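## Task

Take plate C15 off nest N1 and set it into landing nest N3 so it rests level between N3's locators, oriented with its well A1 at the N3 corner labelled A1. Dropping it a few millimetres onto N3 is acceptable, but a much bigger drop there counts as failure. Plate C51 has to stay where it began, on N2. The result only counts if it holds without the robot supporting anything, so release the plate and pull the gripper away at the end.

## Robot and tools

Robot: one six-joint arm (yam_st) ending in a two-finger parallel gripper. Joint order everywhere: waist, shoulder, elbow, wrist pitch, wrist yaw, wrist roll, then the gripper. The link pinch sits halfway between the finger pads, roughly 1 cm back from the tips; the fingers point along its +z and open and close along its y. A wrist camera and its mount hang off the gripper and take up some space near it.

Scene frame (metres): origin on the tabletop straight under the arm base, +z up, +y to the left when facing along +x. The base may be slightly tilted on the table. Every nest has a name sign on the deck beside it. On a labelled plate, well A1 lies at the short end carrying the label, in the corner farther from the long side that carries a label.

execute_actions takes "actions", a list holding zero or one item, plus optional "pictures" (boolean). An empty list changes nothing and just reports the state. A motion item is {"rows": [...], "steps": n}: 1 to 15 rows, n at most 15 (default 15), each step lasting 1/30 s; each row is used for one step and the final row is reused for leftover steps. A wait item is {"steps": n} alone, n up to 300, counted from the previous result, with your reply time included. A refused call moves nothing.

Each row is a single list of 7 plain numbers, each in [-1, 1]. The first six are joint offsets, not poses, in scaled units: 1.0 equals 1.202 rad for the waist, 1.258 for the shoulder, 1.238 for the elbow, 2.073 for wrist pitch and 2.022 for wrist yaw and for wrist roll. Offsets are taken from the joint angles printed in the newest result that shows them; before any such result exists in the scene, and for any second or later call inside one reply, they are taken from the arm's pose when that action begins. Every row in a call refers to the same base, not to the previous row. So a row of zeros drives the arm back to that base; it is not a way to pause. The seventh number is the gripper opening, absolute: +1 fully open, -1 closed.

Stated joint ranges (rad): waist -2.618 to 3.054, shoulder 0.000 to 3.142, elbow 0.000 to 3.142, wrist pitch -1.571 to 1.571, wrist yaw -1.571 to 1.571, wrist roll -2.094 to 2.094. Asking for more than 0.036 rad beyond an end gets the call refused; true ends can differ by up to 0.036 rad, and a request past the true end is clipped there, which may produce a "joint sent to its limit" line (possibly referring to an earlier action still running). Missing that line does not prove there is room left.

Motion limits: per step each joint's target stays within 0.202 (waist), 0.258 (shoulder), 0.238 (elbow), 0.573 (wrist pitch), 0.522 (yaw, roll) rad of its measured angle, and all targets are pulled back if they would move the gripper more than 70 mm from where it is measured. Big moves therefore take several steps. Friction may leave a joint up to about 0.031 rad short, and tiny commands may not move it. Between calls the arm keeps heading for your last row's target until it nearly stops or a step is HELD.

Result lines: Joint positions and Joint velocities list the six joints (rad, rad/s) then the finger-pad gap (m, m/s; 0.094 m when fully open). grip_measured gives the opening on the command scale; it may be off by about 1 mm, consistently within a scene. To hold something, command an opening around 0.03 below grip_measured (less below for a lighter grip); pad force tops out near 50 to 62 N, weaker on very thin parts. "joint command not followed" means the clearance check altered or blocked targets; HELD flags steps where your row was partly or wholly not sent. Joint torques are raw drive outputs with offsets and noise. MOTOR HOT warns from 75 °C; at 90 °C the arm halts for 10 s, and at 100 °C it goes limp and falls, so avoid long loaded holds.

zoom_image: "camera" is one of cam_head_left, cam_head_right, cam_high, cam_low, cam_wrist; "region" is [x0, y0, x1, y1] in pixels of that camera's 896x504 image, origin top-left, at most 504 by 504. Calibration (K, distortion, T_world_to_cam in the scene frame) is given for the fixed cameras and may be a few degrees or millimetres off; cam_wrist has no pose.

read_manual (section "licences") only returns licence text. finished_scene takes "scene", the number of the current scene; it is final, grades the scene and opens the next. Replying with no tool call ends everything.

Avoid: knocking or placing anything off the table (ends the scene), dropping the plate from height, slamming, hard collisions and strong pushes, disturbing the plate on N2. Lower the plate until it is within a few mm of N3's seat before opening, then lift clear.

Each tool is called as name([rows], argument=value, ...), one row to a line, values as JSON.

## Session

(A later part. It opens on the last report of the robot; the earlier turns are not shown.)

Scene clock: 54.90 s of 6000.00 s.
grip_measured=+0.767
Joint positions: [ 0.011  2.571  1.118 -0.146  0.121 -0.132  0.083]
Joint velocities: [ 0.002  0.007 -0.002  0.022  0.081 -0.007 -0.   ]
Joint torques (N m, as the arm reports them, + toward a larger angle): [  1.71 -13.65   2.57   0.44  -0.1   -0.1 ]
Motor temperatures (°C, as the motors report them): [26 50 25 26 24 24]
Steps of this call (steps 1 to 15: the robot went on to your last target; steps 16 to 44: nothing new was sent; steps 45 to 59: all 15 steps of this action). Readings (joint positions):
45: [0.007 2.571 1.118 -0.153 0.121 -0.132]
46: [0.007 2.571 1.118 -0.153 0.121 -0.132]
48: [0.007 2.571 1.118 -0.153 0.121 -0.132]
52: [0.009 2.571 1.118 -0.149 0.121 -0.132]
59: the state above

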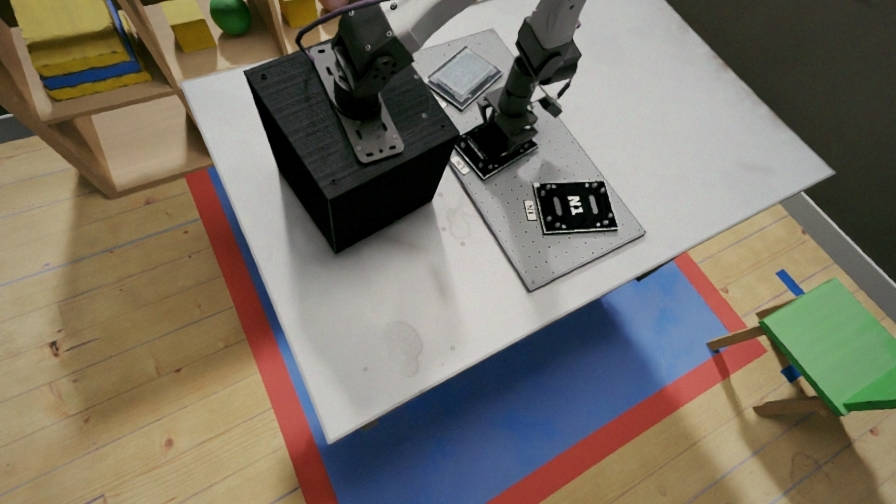

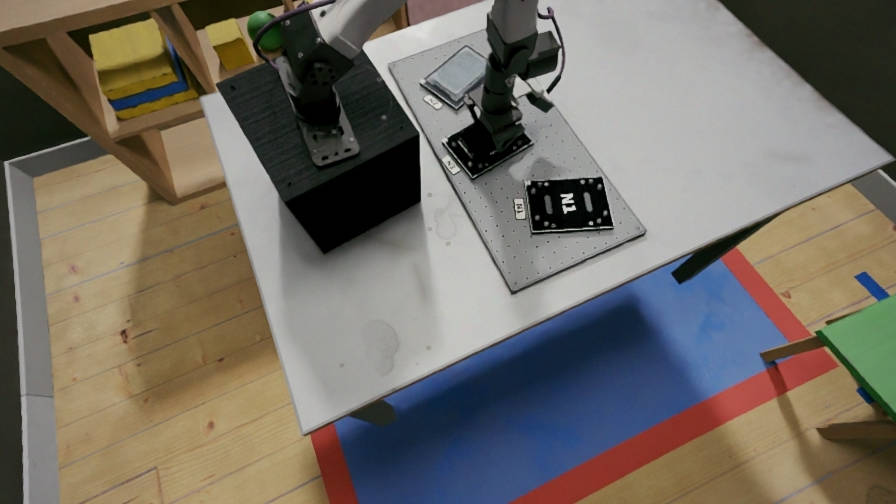

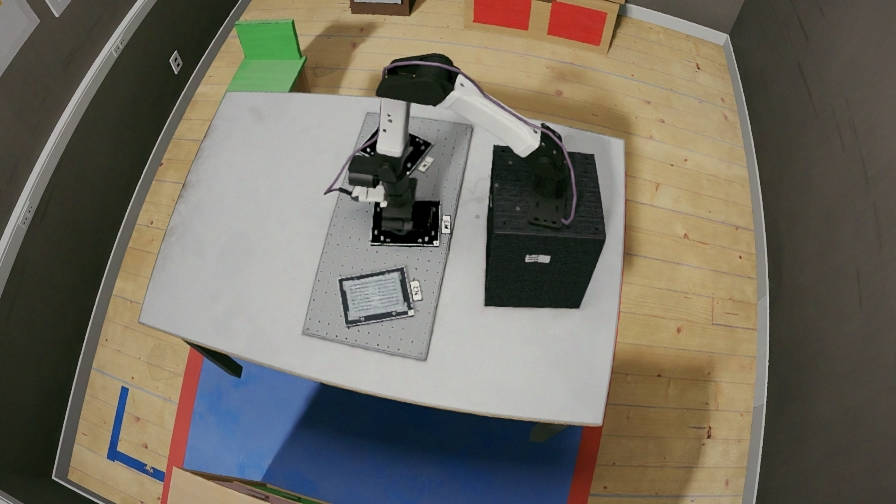

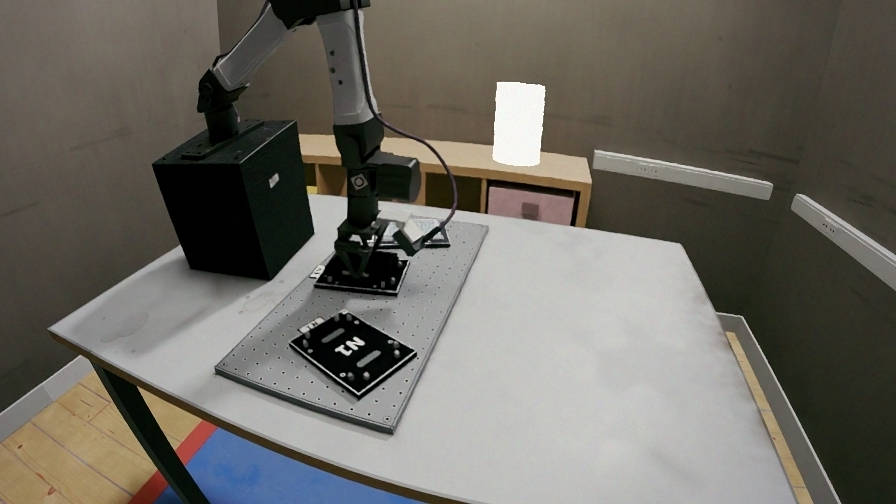

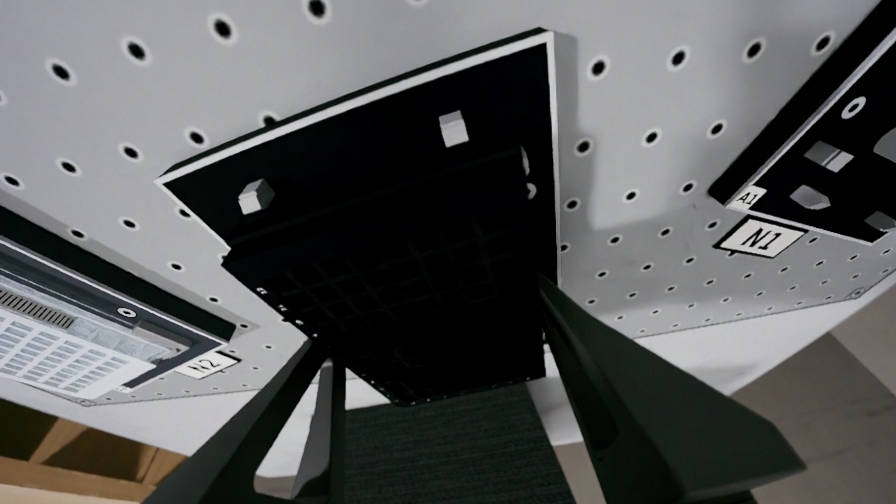

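execute_actions([
  {"rows":[[0.003,-0.012,0,0.003,0,0,0.73],[0.006,-0.012,0,0.006,0,0,0.73],[0.008,-0.012,0,0.009,0,0,0.73]]},
])

zoom_image(camera="cam_low", region=[300, 220, 430, 310])

Scene clock: 56.20 s of 6000.00 s.
grip_measured=+0.767
Joint positions: [ 0.011  2.571  1.118 -0.138  0.121 -0.132  0.083]
Joint velocities: [-0.012 -0.012  0.002 -0.007 -0.081 -0.022 -0.   ]
Joint torques (N m, as the arm reports them, + toward a larger angle): [  1.81 -12.13   2.6    0.49  -0.09  -0.1 ]
Motor temperatures (°C, as the motors report them): [26 50 25 26 24 24]
Steps of this call (steps 1 to 15: the robot went on to your last target; steps 16 to 24: nothing new was sent; steps 25 to 39: all 15 steps of this action). Readings (joint positions):
25: [0.011 2.571 1.118 -0.146 0.121 -0.132]
26: [0.011 2.571 1.118 -0.146 0.121 -0.132]
28: [0.011 2.571 1.118 -0.144 0.121 -0.132]
32: [0.011 2.571 1.118 -0.140 0.121 -0.132]
39: the state above

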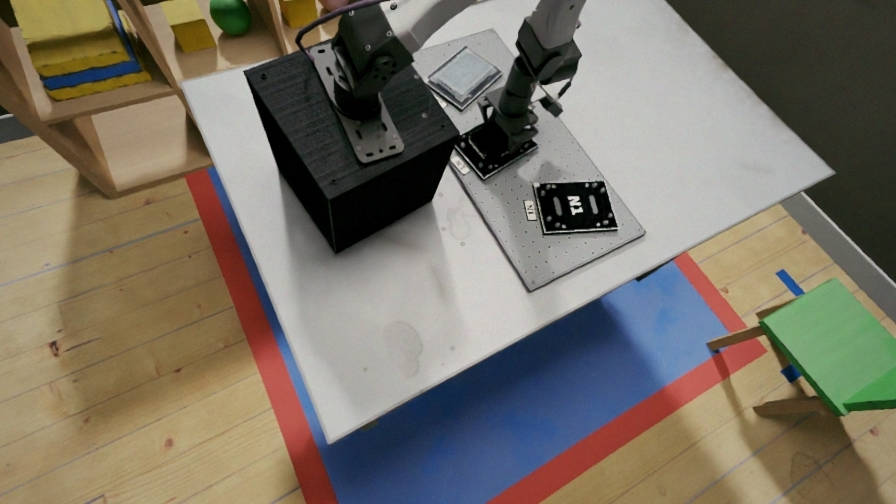

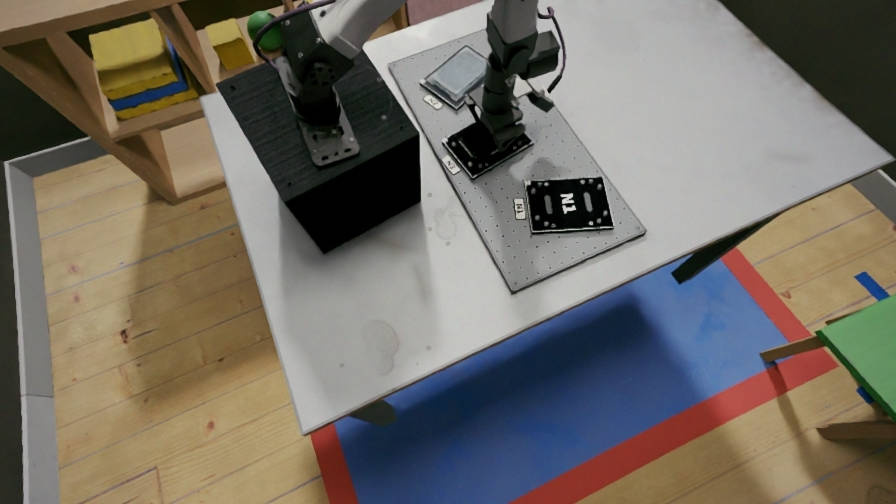

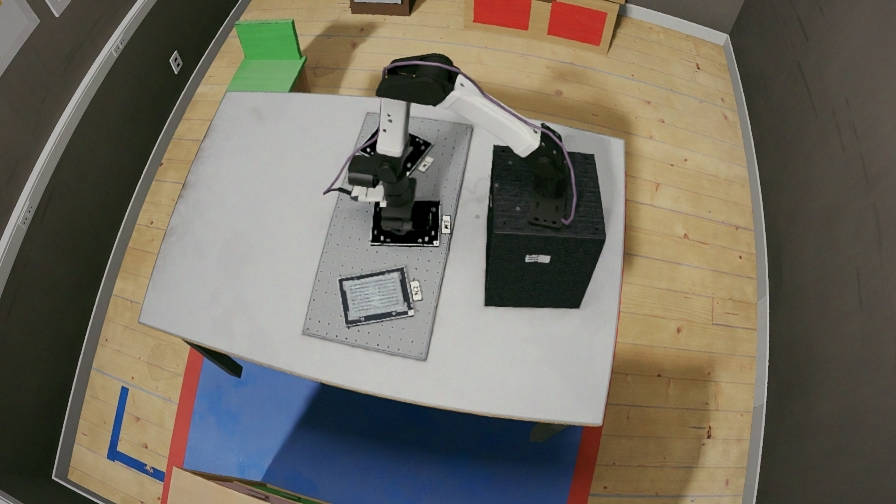

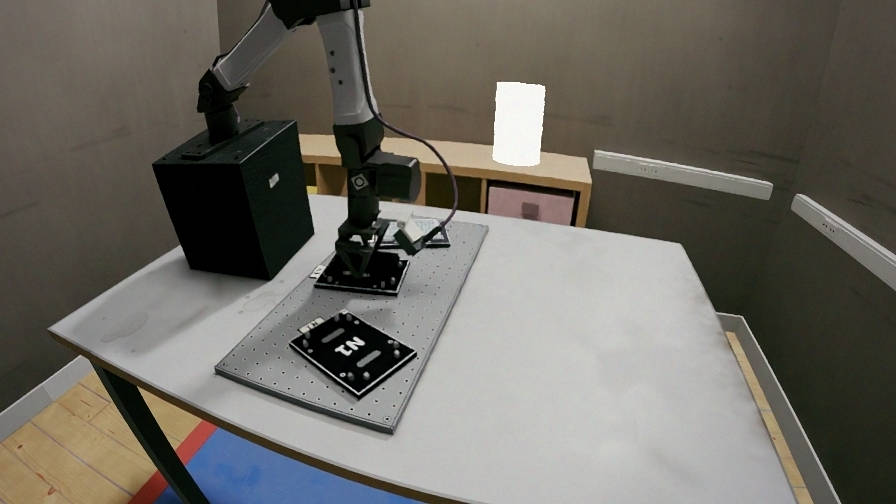

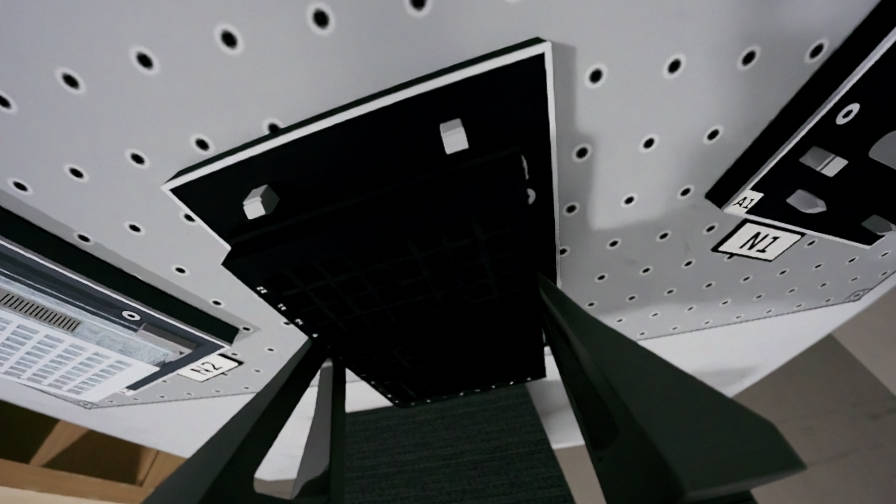

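Region (300, 220, 430, 310) of cam_low's 896x504 image, scaled by 3.877, with more detail than that image has; it fills the top 349 rows of this view, and the rest is white.

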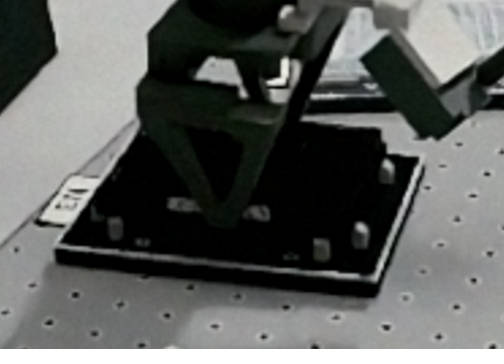

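execute_actions([
  {"rows":[[0.005,-0.012,0,0,0,0,0.73],[0.009,-0.012,0,0.002,0,0,0.73],[0.012,-0.012,0,0.004,0,0,0.73],[0.014,-0.012,0,0.005,0,0,0.73]]},
])

Scene clock: 57.53 s of 6000.00 s.
grip_measured=+0.767
Joint positions: [ 0.021  2.571  1.118 -0.137  0.121 -0.132  0.083]
Joint velocities: [ 0.002  0.012 -0.022  0.007  0.037 -0.037 -0.   ]
Joint torques (N m, as the arm reports them, + toward a larger angle): [  1.53 -12.16   2.62   0.47  -0.08  -0.1 ]
Motor temperatures (°C, as the motors report them): [26 50 25 26 24 24]
Steps of this call (steps 1 to 15: the robot went on to your last target; steps 16 to 25: nothing new was sent; steps 26 to 40: all 15 steps of this action). Readings (joint positions):
26: [0.011 2.571 1.118 -0.137 0.121 -0.132]
27: [0.011 2.571 1.118 -0.137 0.121 -0.132]
29: [0.013 2.571 1.118 -0.137 0.121 -0.132]
33: [0.020 2.571 1.118 -0.137 0.121 -0.132]
40: the state above

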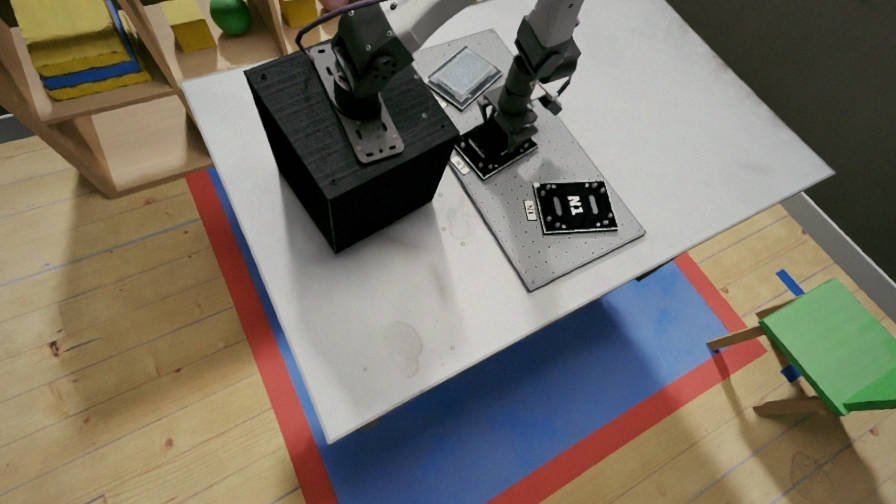

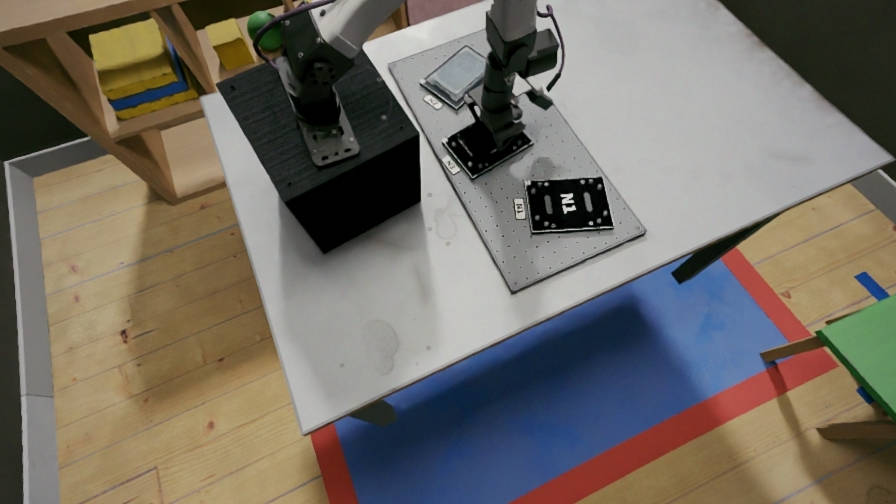

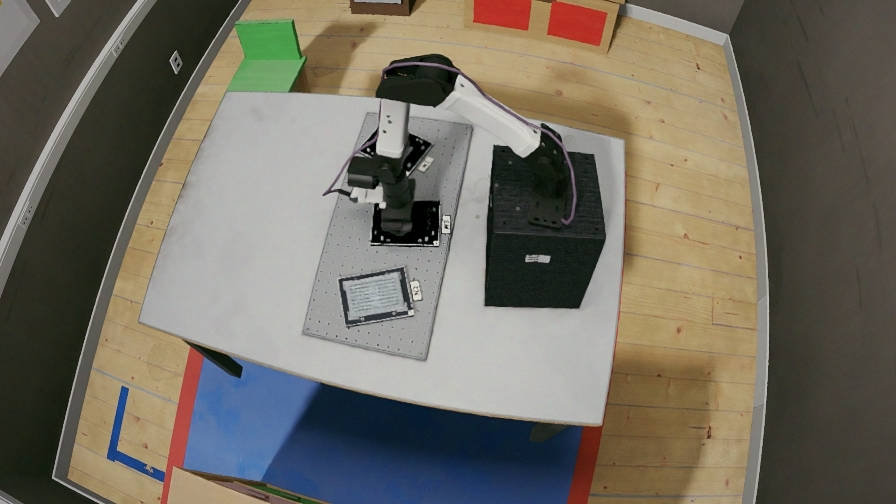

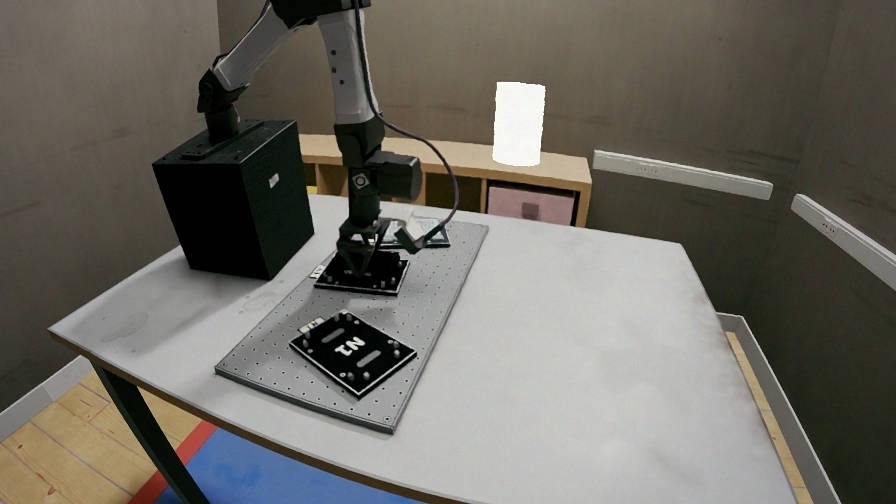

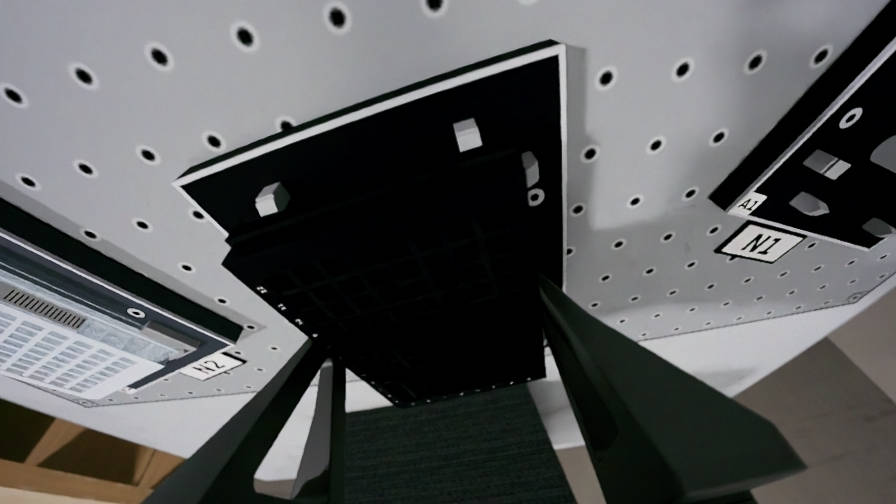

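execute_actions([
  {"rows":[[0,0,0,0.004,0,0,0.73],[0,0.01,0,0.006,0,0,0.73],[0,0.018,0,0.009,0,0,0.73],[0,0.024,0,0.012,0,0,0.73]]},
])

Scene clock: 58.80 s of 6000.00 s.
grip_measured=+0.767
Joint positions: [ 0.021  2.571  1.118 -0.122  0.121 -0.132  0.083]
Joint velocities: [ 0.007  0.012  0.007  0.066 -0.066 -0.051 -0.   ]
Joint torques (N m, as the arm reports them, + toward a larger angle): [ 1.14 -8.71  2.61  0.54 -0.09 -0.1 ]
Motor temperatures (°C, as the motors report them): [26 50 25 26 24 24]
Steps of this call (steps 1 to 15: the robot went on to your last target; steps 16 to 23: nothing new was sent; steps 24 to 38: all 15 steps of this action). Readings (joint positions):
24: [0.021 2.571 1.118 -0.137 0.121 -0.132]
25: [0.021 2.571 1.118 -0.137 0.121 -0.132]
27: [0.021 2.571 1.118 -0.133 0.121 -0.132]
31: [0.021 2.571 1.118 -0.126 0.121 -0.132]
38: the state above

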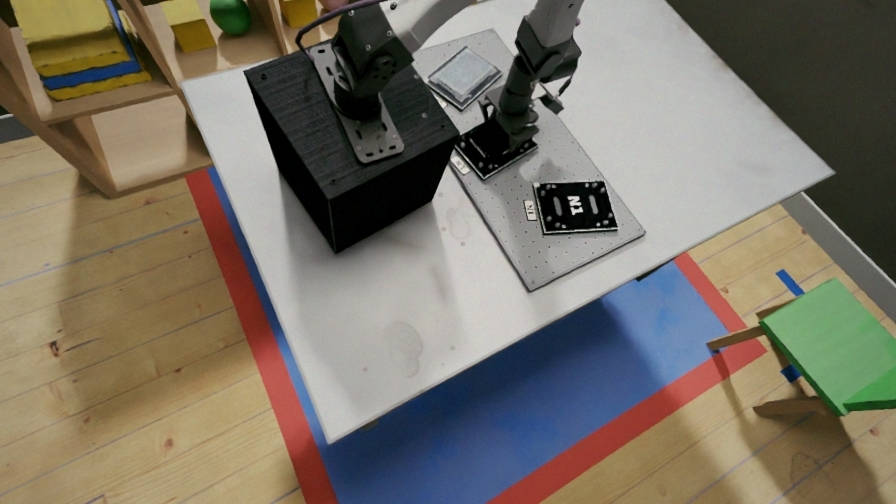

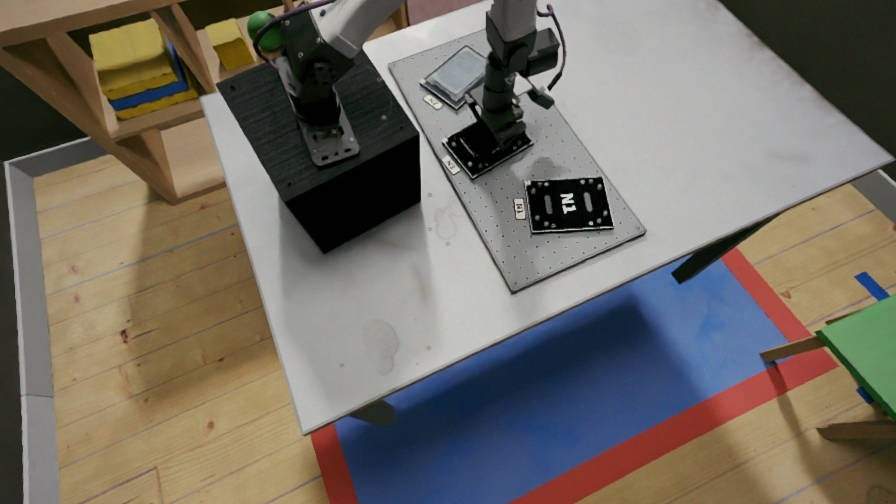

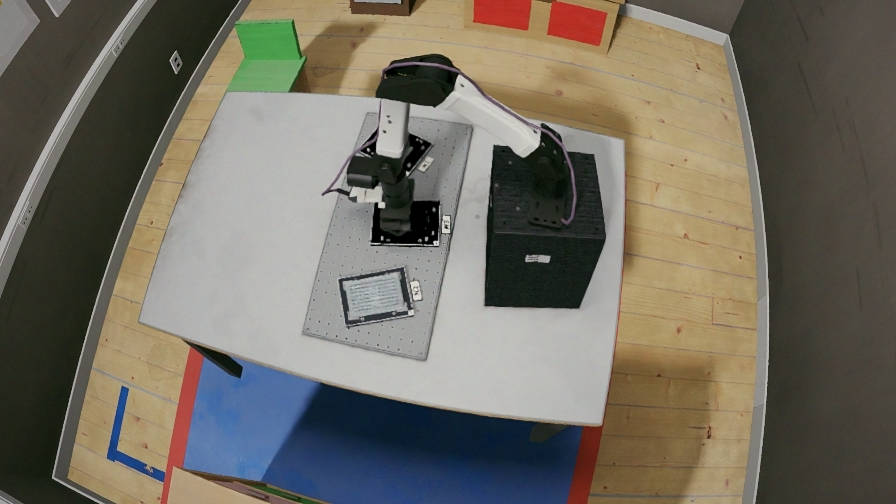

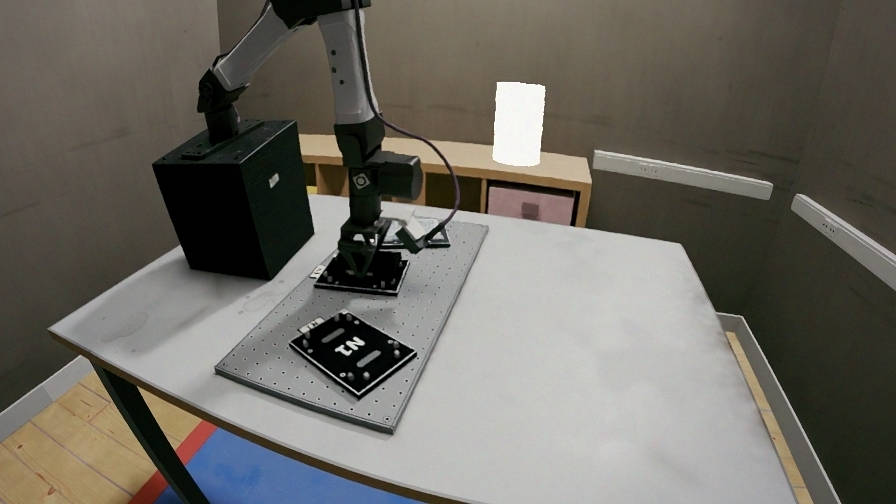

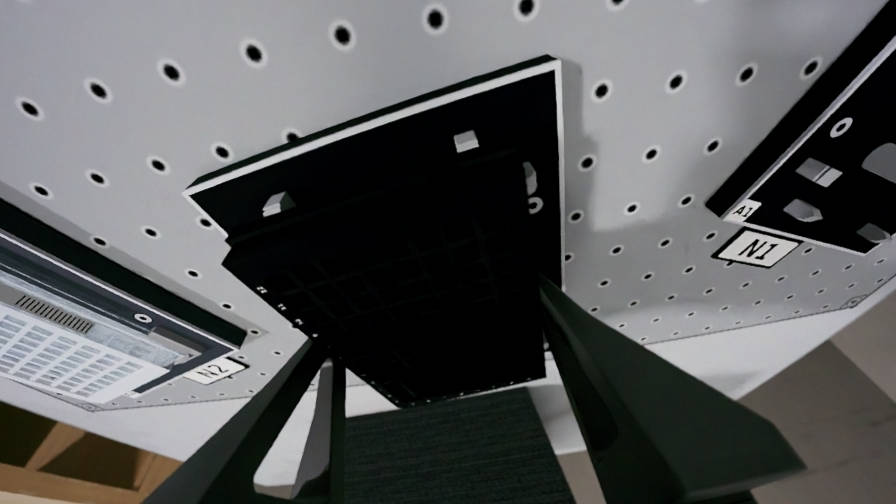

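zoom_image(camera="cam_low", region=[300, 220, 430, 310])

zoom_image(camera="cam_head_left", region=[445, 90, 555, 185])

zoom_image(camera="cam_high", region=[355, 180, 455, 260])

Region (300, 220, 430, 310) of cam_low's 896x504 image, scaled by 3.877, with more detail than that image has; it fills the top 349 rows of this view, and the rest is white.

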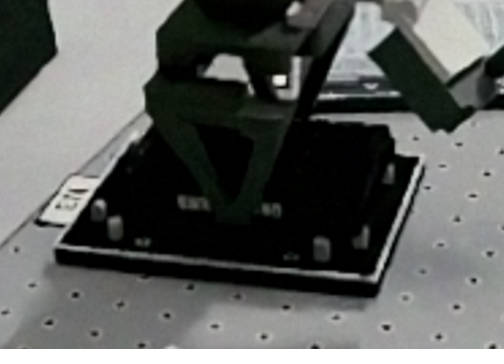

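Region (445, 90, 555, 185) of cam_head_left's 896x504 image, scaled by 4.582, with more detail than that image has; it fills the top 435 rows of this view, and the rest is white.

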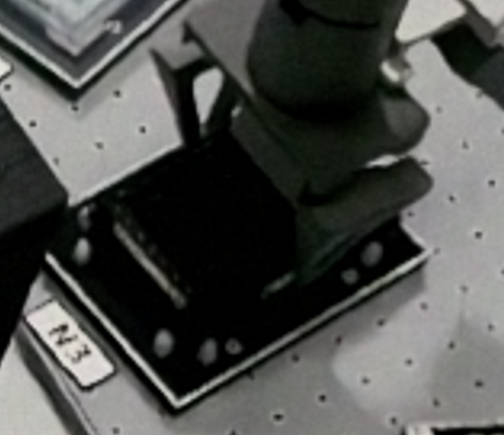

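Region (355, 180, 455, 260) of cam_high's 896x504 image, scaled by 5.040, with more detail than that image has; it fills the top 403 rows of this view, and the rest is white.

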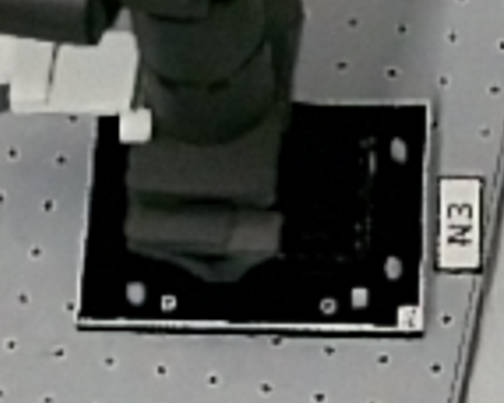

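execute_actions([
  {"rows":[[0,-0.015,0,0,0,0,0.73],[0,-0.025,0,0,0,0,0.73],[-0.004,-0.025,0,-0.003,0,0,0.73],[-0.008,-0.025,0,-0.006,0,0,0.73],[-0.011,-0.025,0,-0.009,0,0,0.73]]},
])

zoom_image(camera="cam_low", region=[300, 220, 430, 310])

Scene clock: 61.67 s of 6000.00 s.
grip_measured=+0.767
Joint positions: [ 0.013  2.571  1.118 -0.133  0.121 -0.132  0.083]
Joint velocities: [-0.022  0.002  0.002  0.037 -0.022 -0.037 -0.001]
Joint torques (N m, as the arm reports them, + toward a larger angle): [  0.64 -13.41   2.61   0.29  -0.08  -0.1 ]
Motor temperatures (°C, as the motors report them): [26 50 25 26 24 24]
Steps of this call (steps 1 to 15: the robot went on to your last target; steps 16 to 71: nothing new was sent; steps 72 to 86: all 15 steps of this action). Readings (joint positions):
72: [0.021 2.571 1.118 -0.122 0.121 -0.132]
73: [0.021 2.571 1.118 -0.122 0.121 -0.132]
75: [0.021 2.571 1.118 -0.122 0.121 -0.132]
79: [0.016 2.571 1.118 -0.129 0.121 -0.132]
86: the state above

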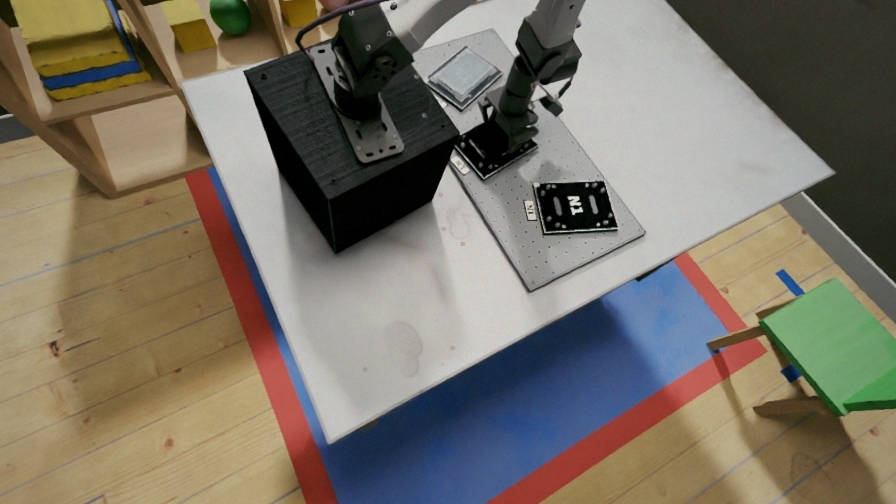

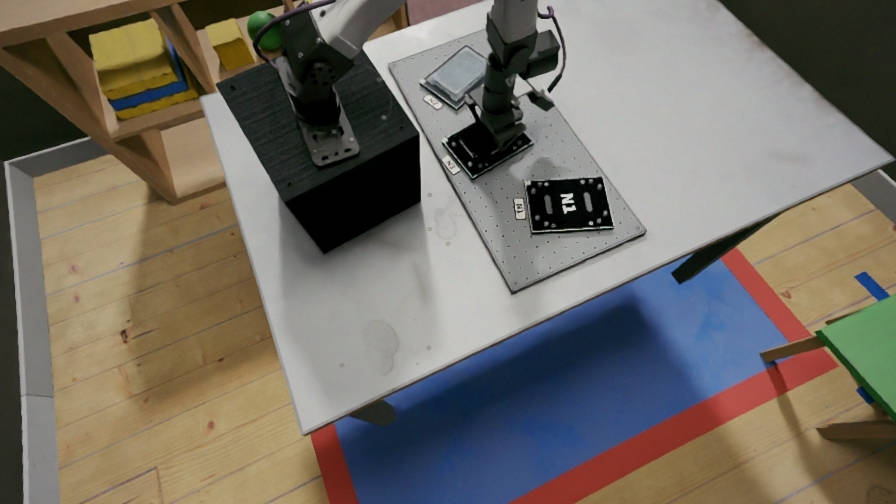

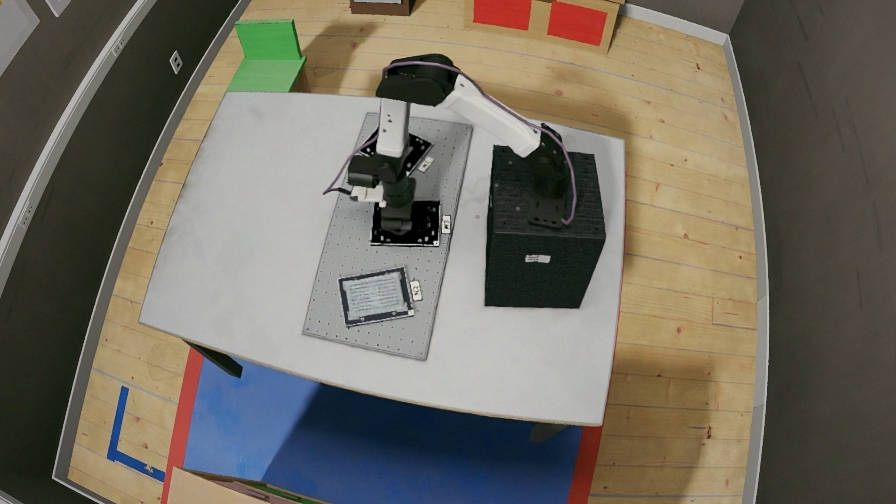

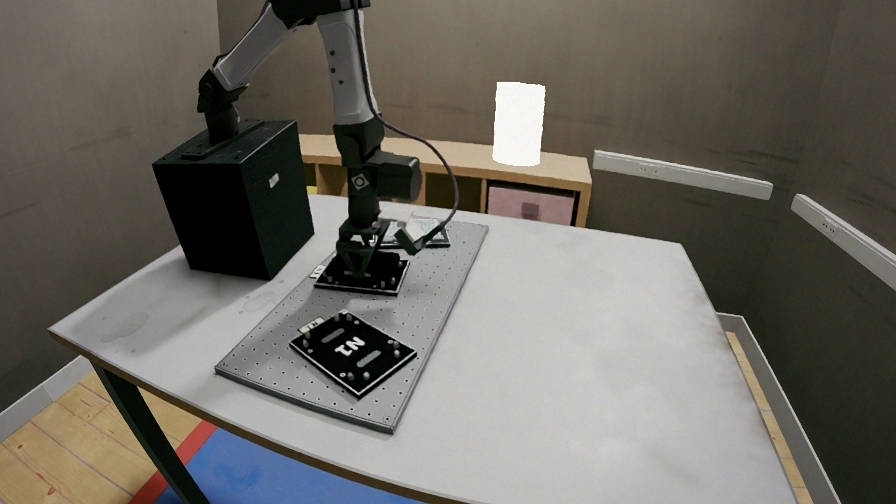

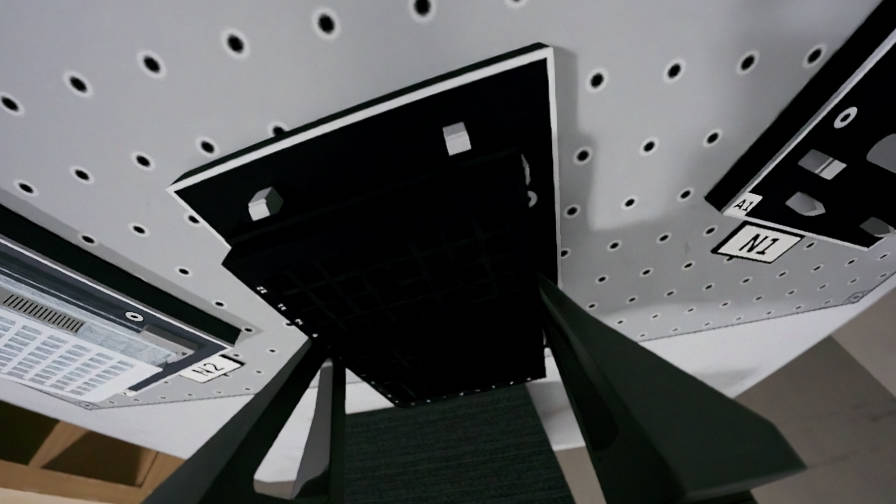

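Region (300, 220, 430, 310) of cam_low's 896x504 image, scaled by 3.877, with more detail than that image has; it fills the top 349 rows of this view, and the rest is white.

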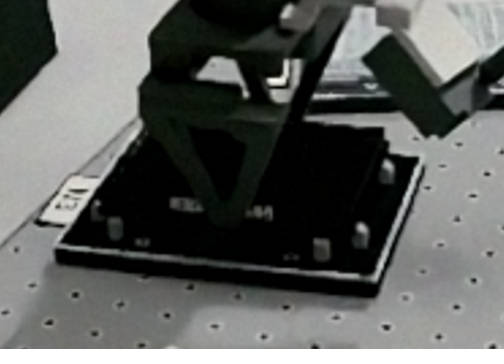

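execute_actions([
  {"rows":[[0.004,-0.01,0,-0.002,0,0,0.73],[0.008,-0.01,0,-0.002,0,0,0.73],[0.011,-0.01,0,-0.002,0,0,0.73],[0.011,0,0,-0.002,0,0,0.73],[0.011,0.01,0,-0.002,0,0,0.73],[0.011,0.018,0,-0.002,0,0,0.73],[0.011,0.026,0,-0.002,0,0,0.73],[0.011,0.032,0,0,0,0,0.73]]},
])

Scene clock: 64.43 s of 6000.00 s.
grip_measured=+0.767
Joint positions: [ 0.019  2.589  1.118 -0.127  0.124 -0.132  0.083]
Joint velocities: [ 0.012  0.017  0.012  0.037 -0.007 -0.007 -0.   ]
Joint torques (N m, as the arm reports them, + toward a larger angle): [ 1.82 -9.35  2.44  0.3  -0.17 -0.1 ]
Motor temperatures (°C, as the motors report them): [26 50 25 26 24 24]
Steps of this call (steps 1 to 15: the robot went on to your last target; steps 16 to 68: nothing new was sent; steps 69 to 83: all 15 steps of this action). Readings (joint positions):
69: [0.013 2.571 1.118 -0.134 0.121 -0.132]
70: [0.013 2.571 1.118 -0.134 0.121 -0.132]
72: [0.015 2.571 1.118 -0.134 0.121 -0.132]
76: [0.019 2.575 1.118 -0.133 0.121 -0.132]
83: the state above

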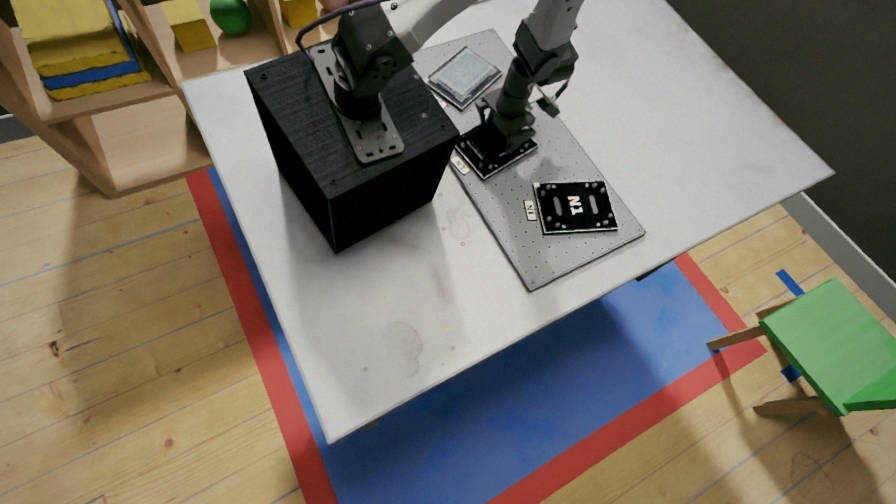

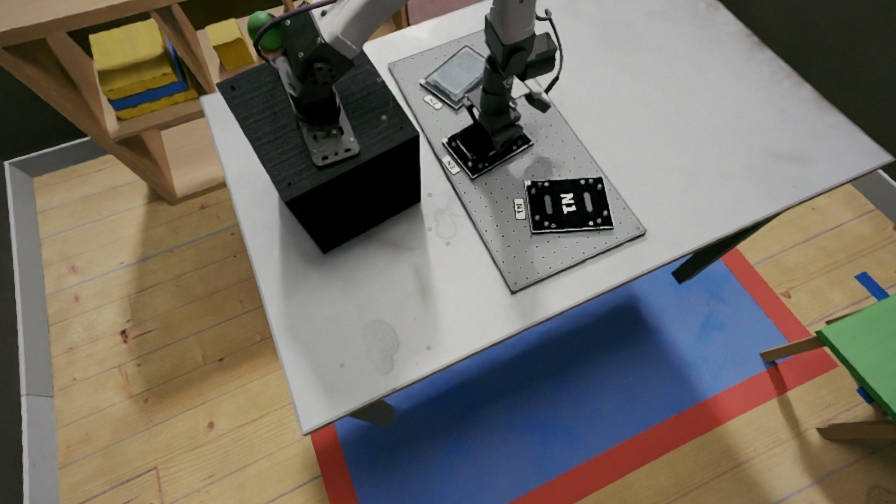

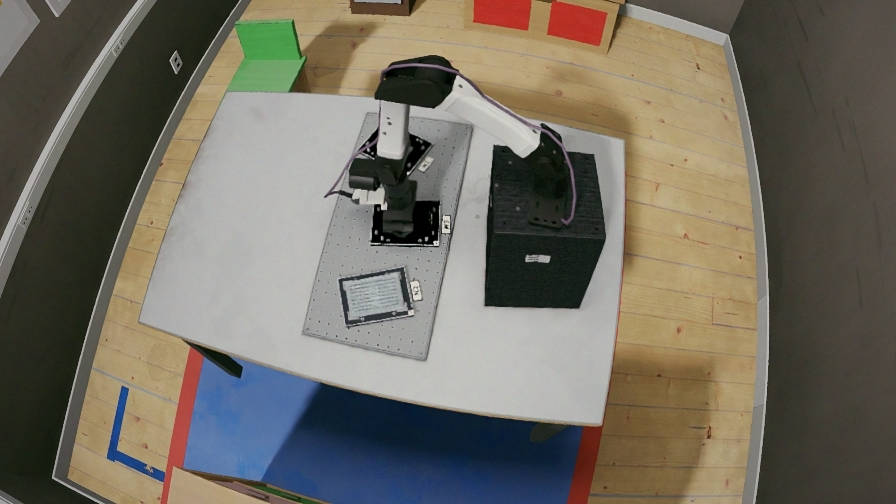

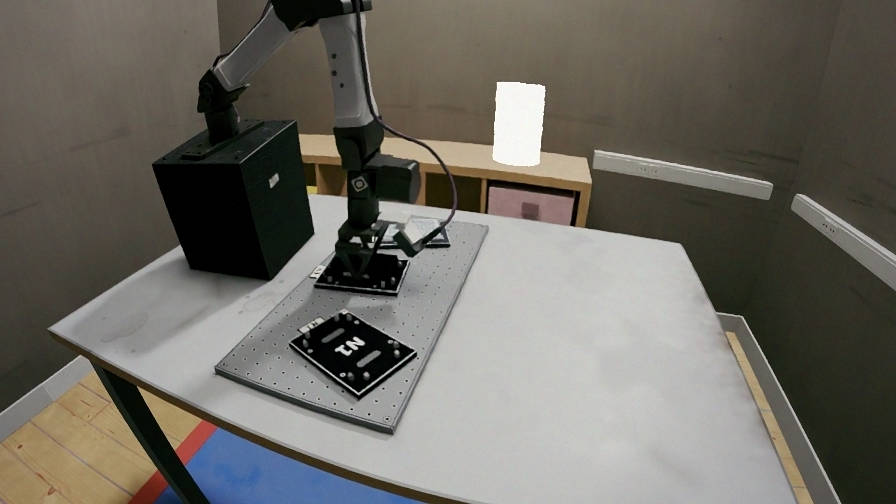

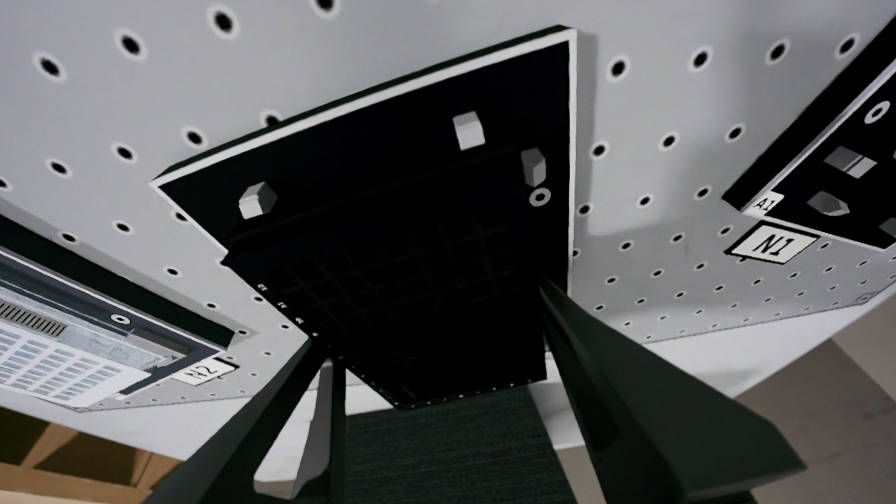

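zoom_image(camera="cam_low", region=[300, 220, 430, 310])

zoom_image(camera="cam_head_left", region=[445, 90, 555, 185])

Region (300, 220, 430, 310) of cam_low's 896x504 image, scaled by 3.877, with more detail than that image has; it fills the top 349 rows of this view, and the rest is white.

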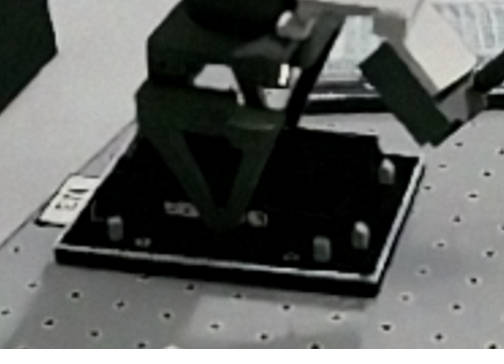

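Region (445, 90, 555, 185) of cam_head_left's 896x504 image, scaled by 4.582, with more detail than that image has; it fills the top 435 rows of this view, and the rest is white.

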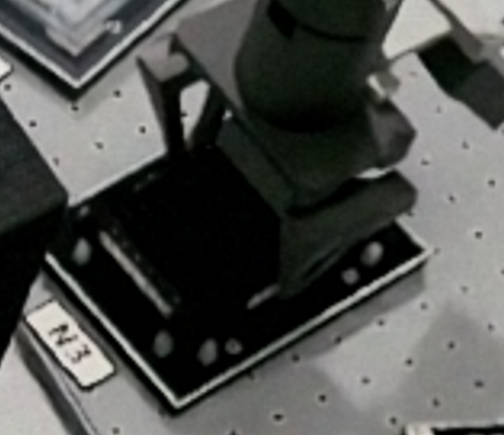

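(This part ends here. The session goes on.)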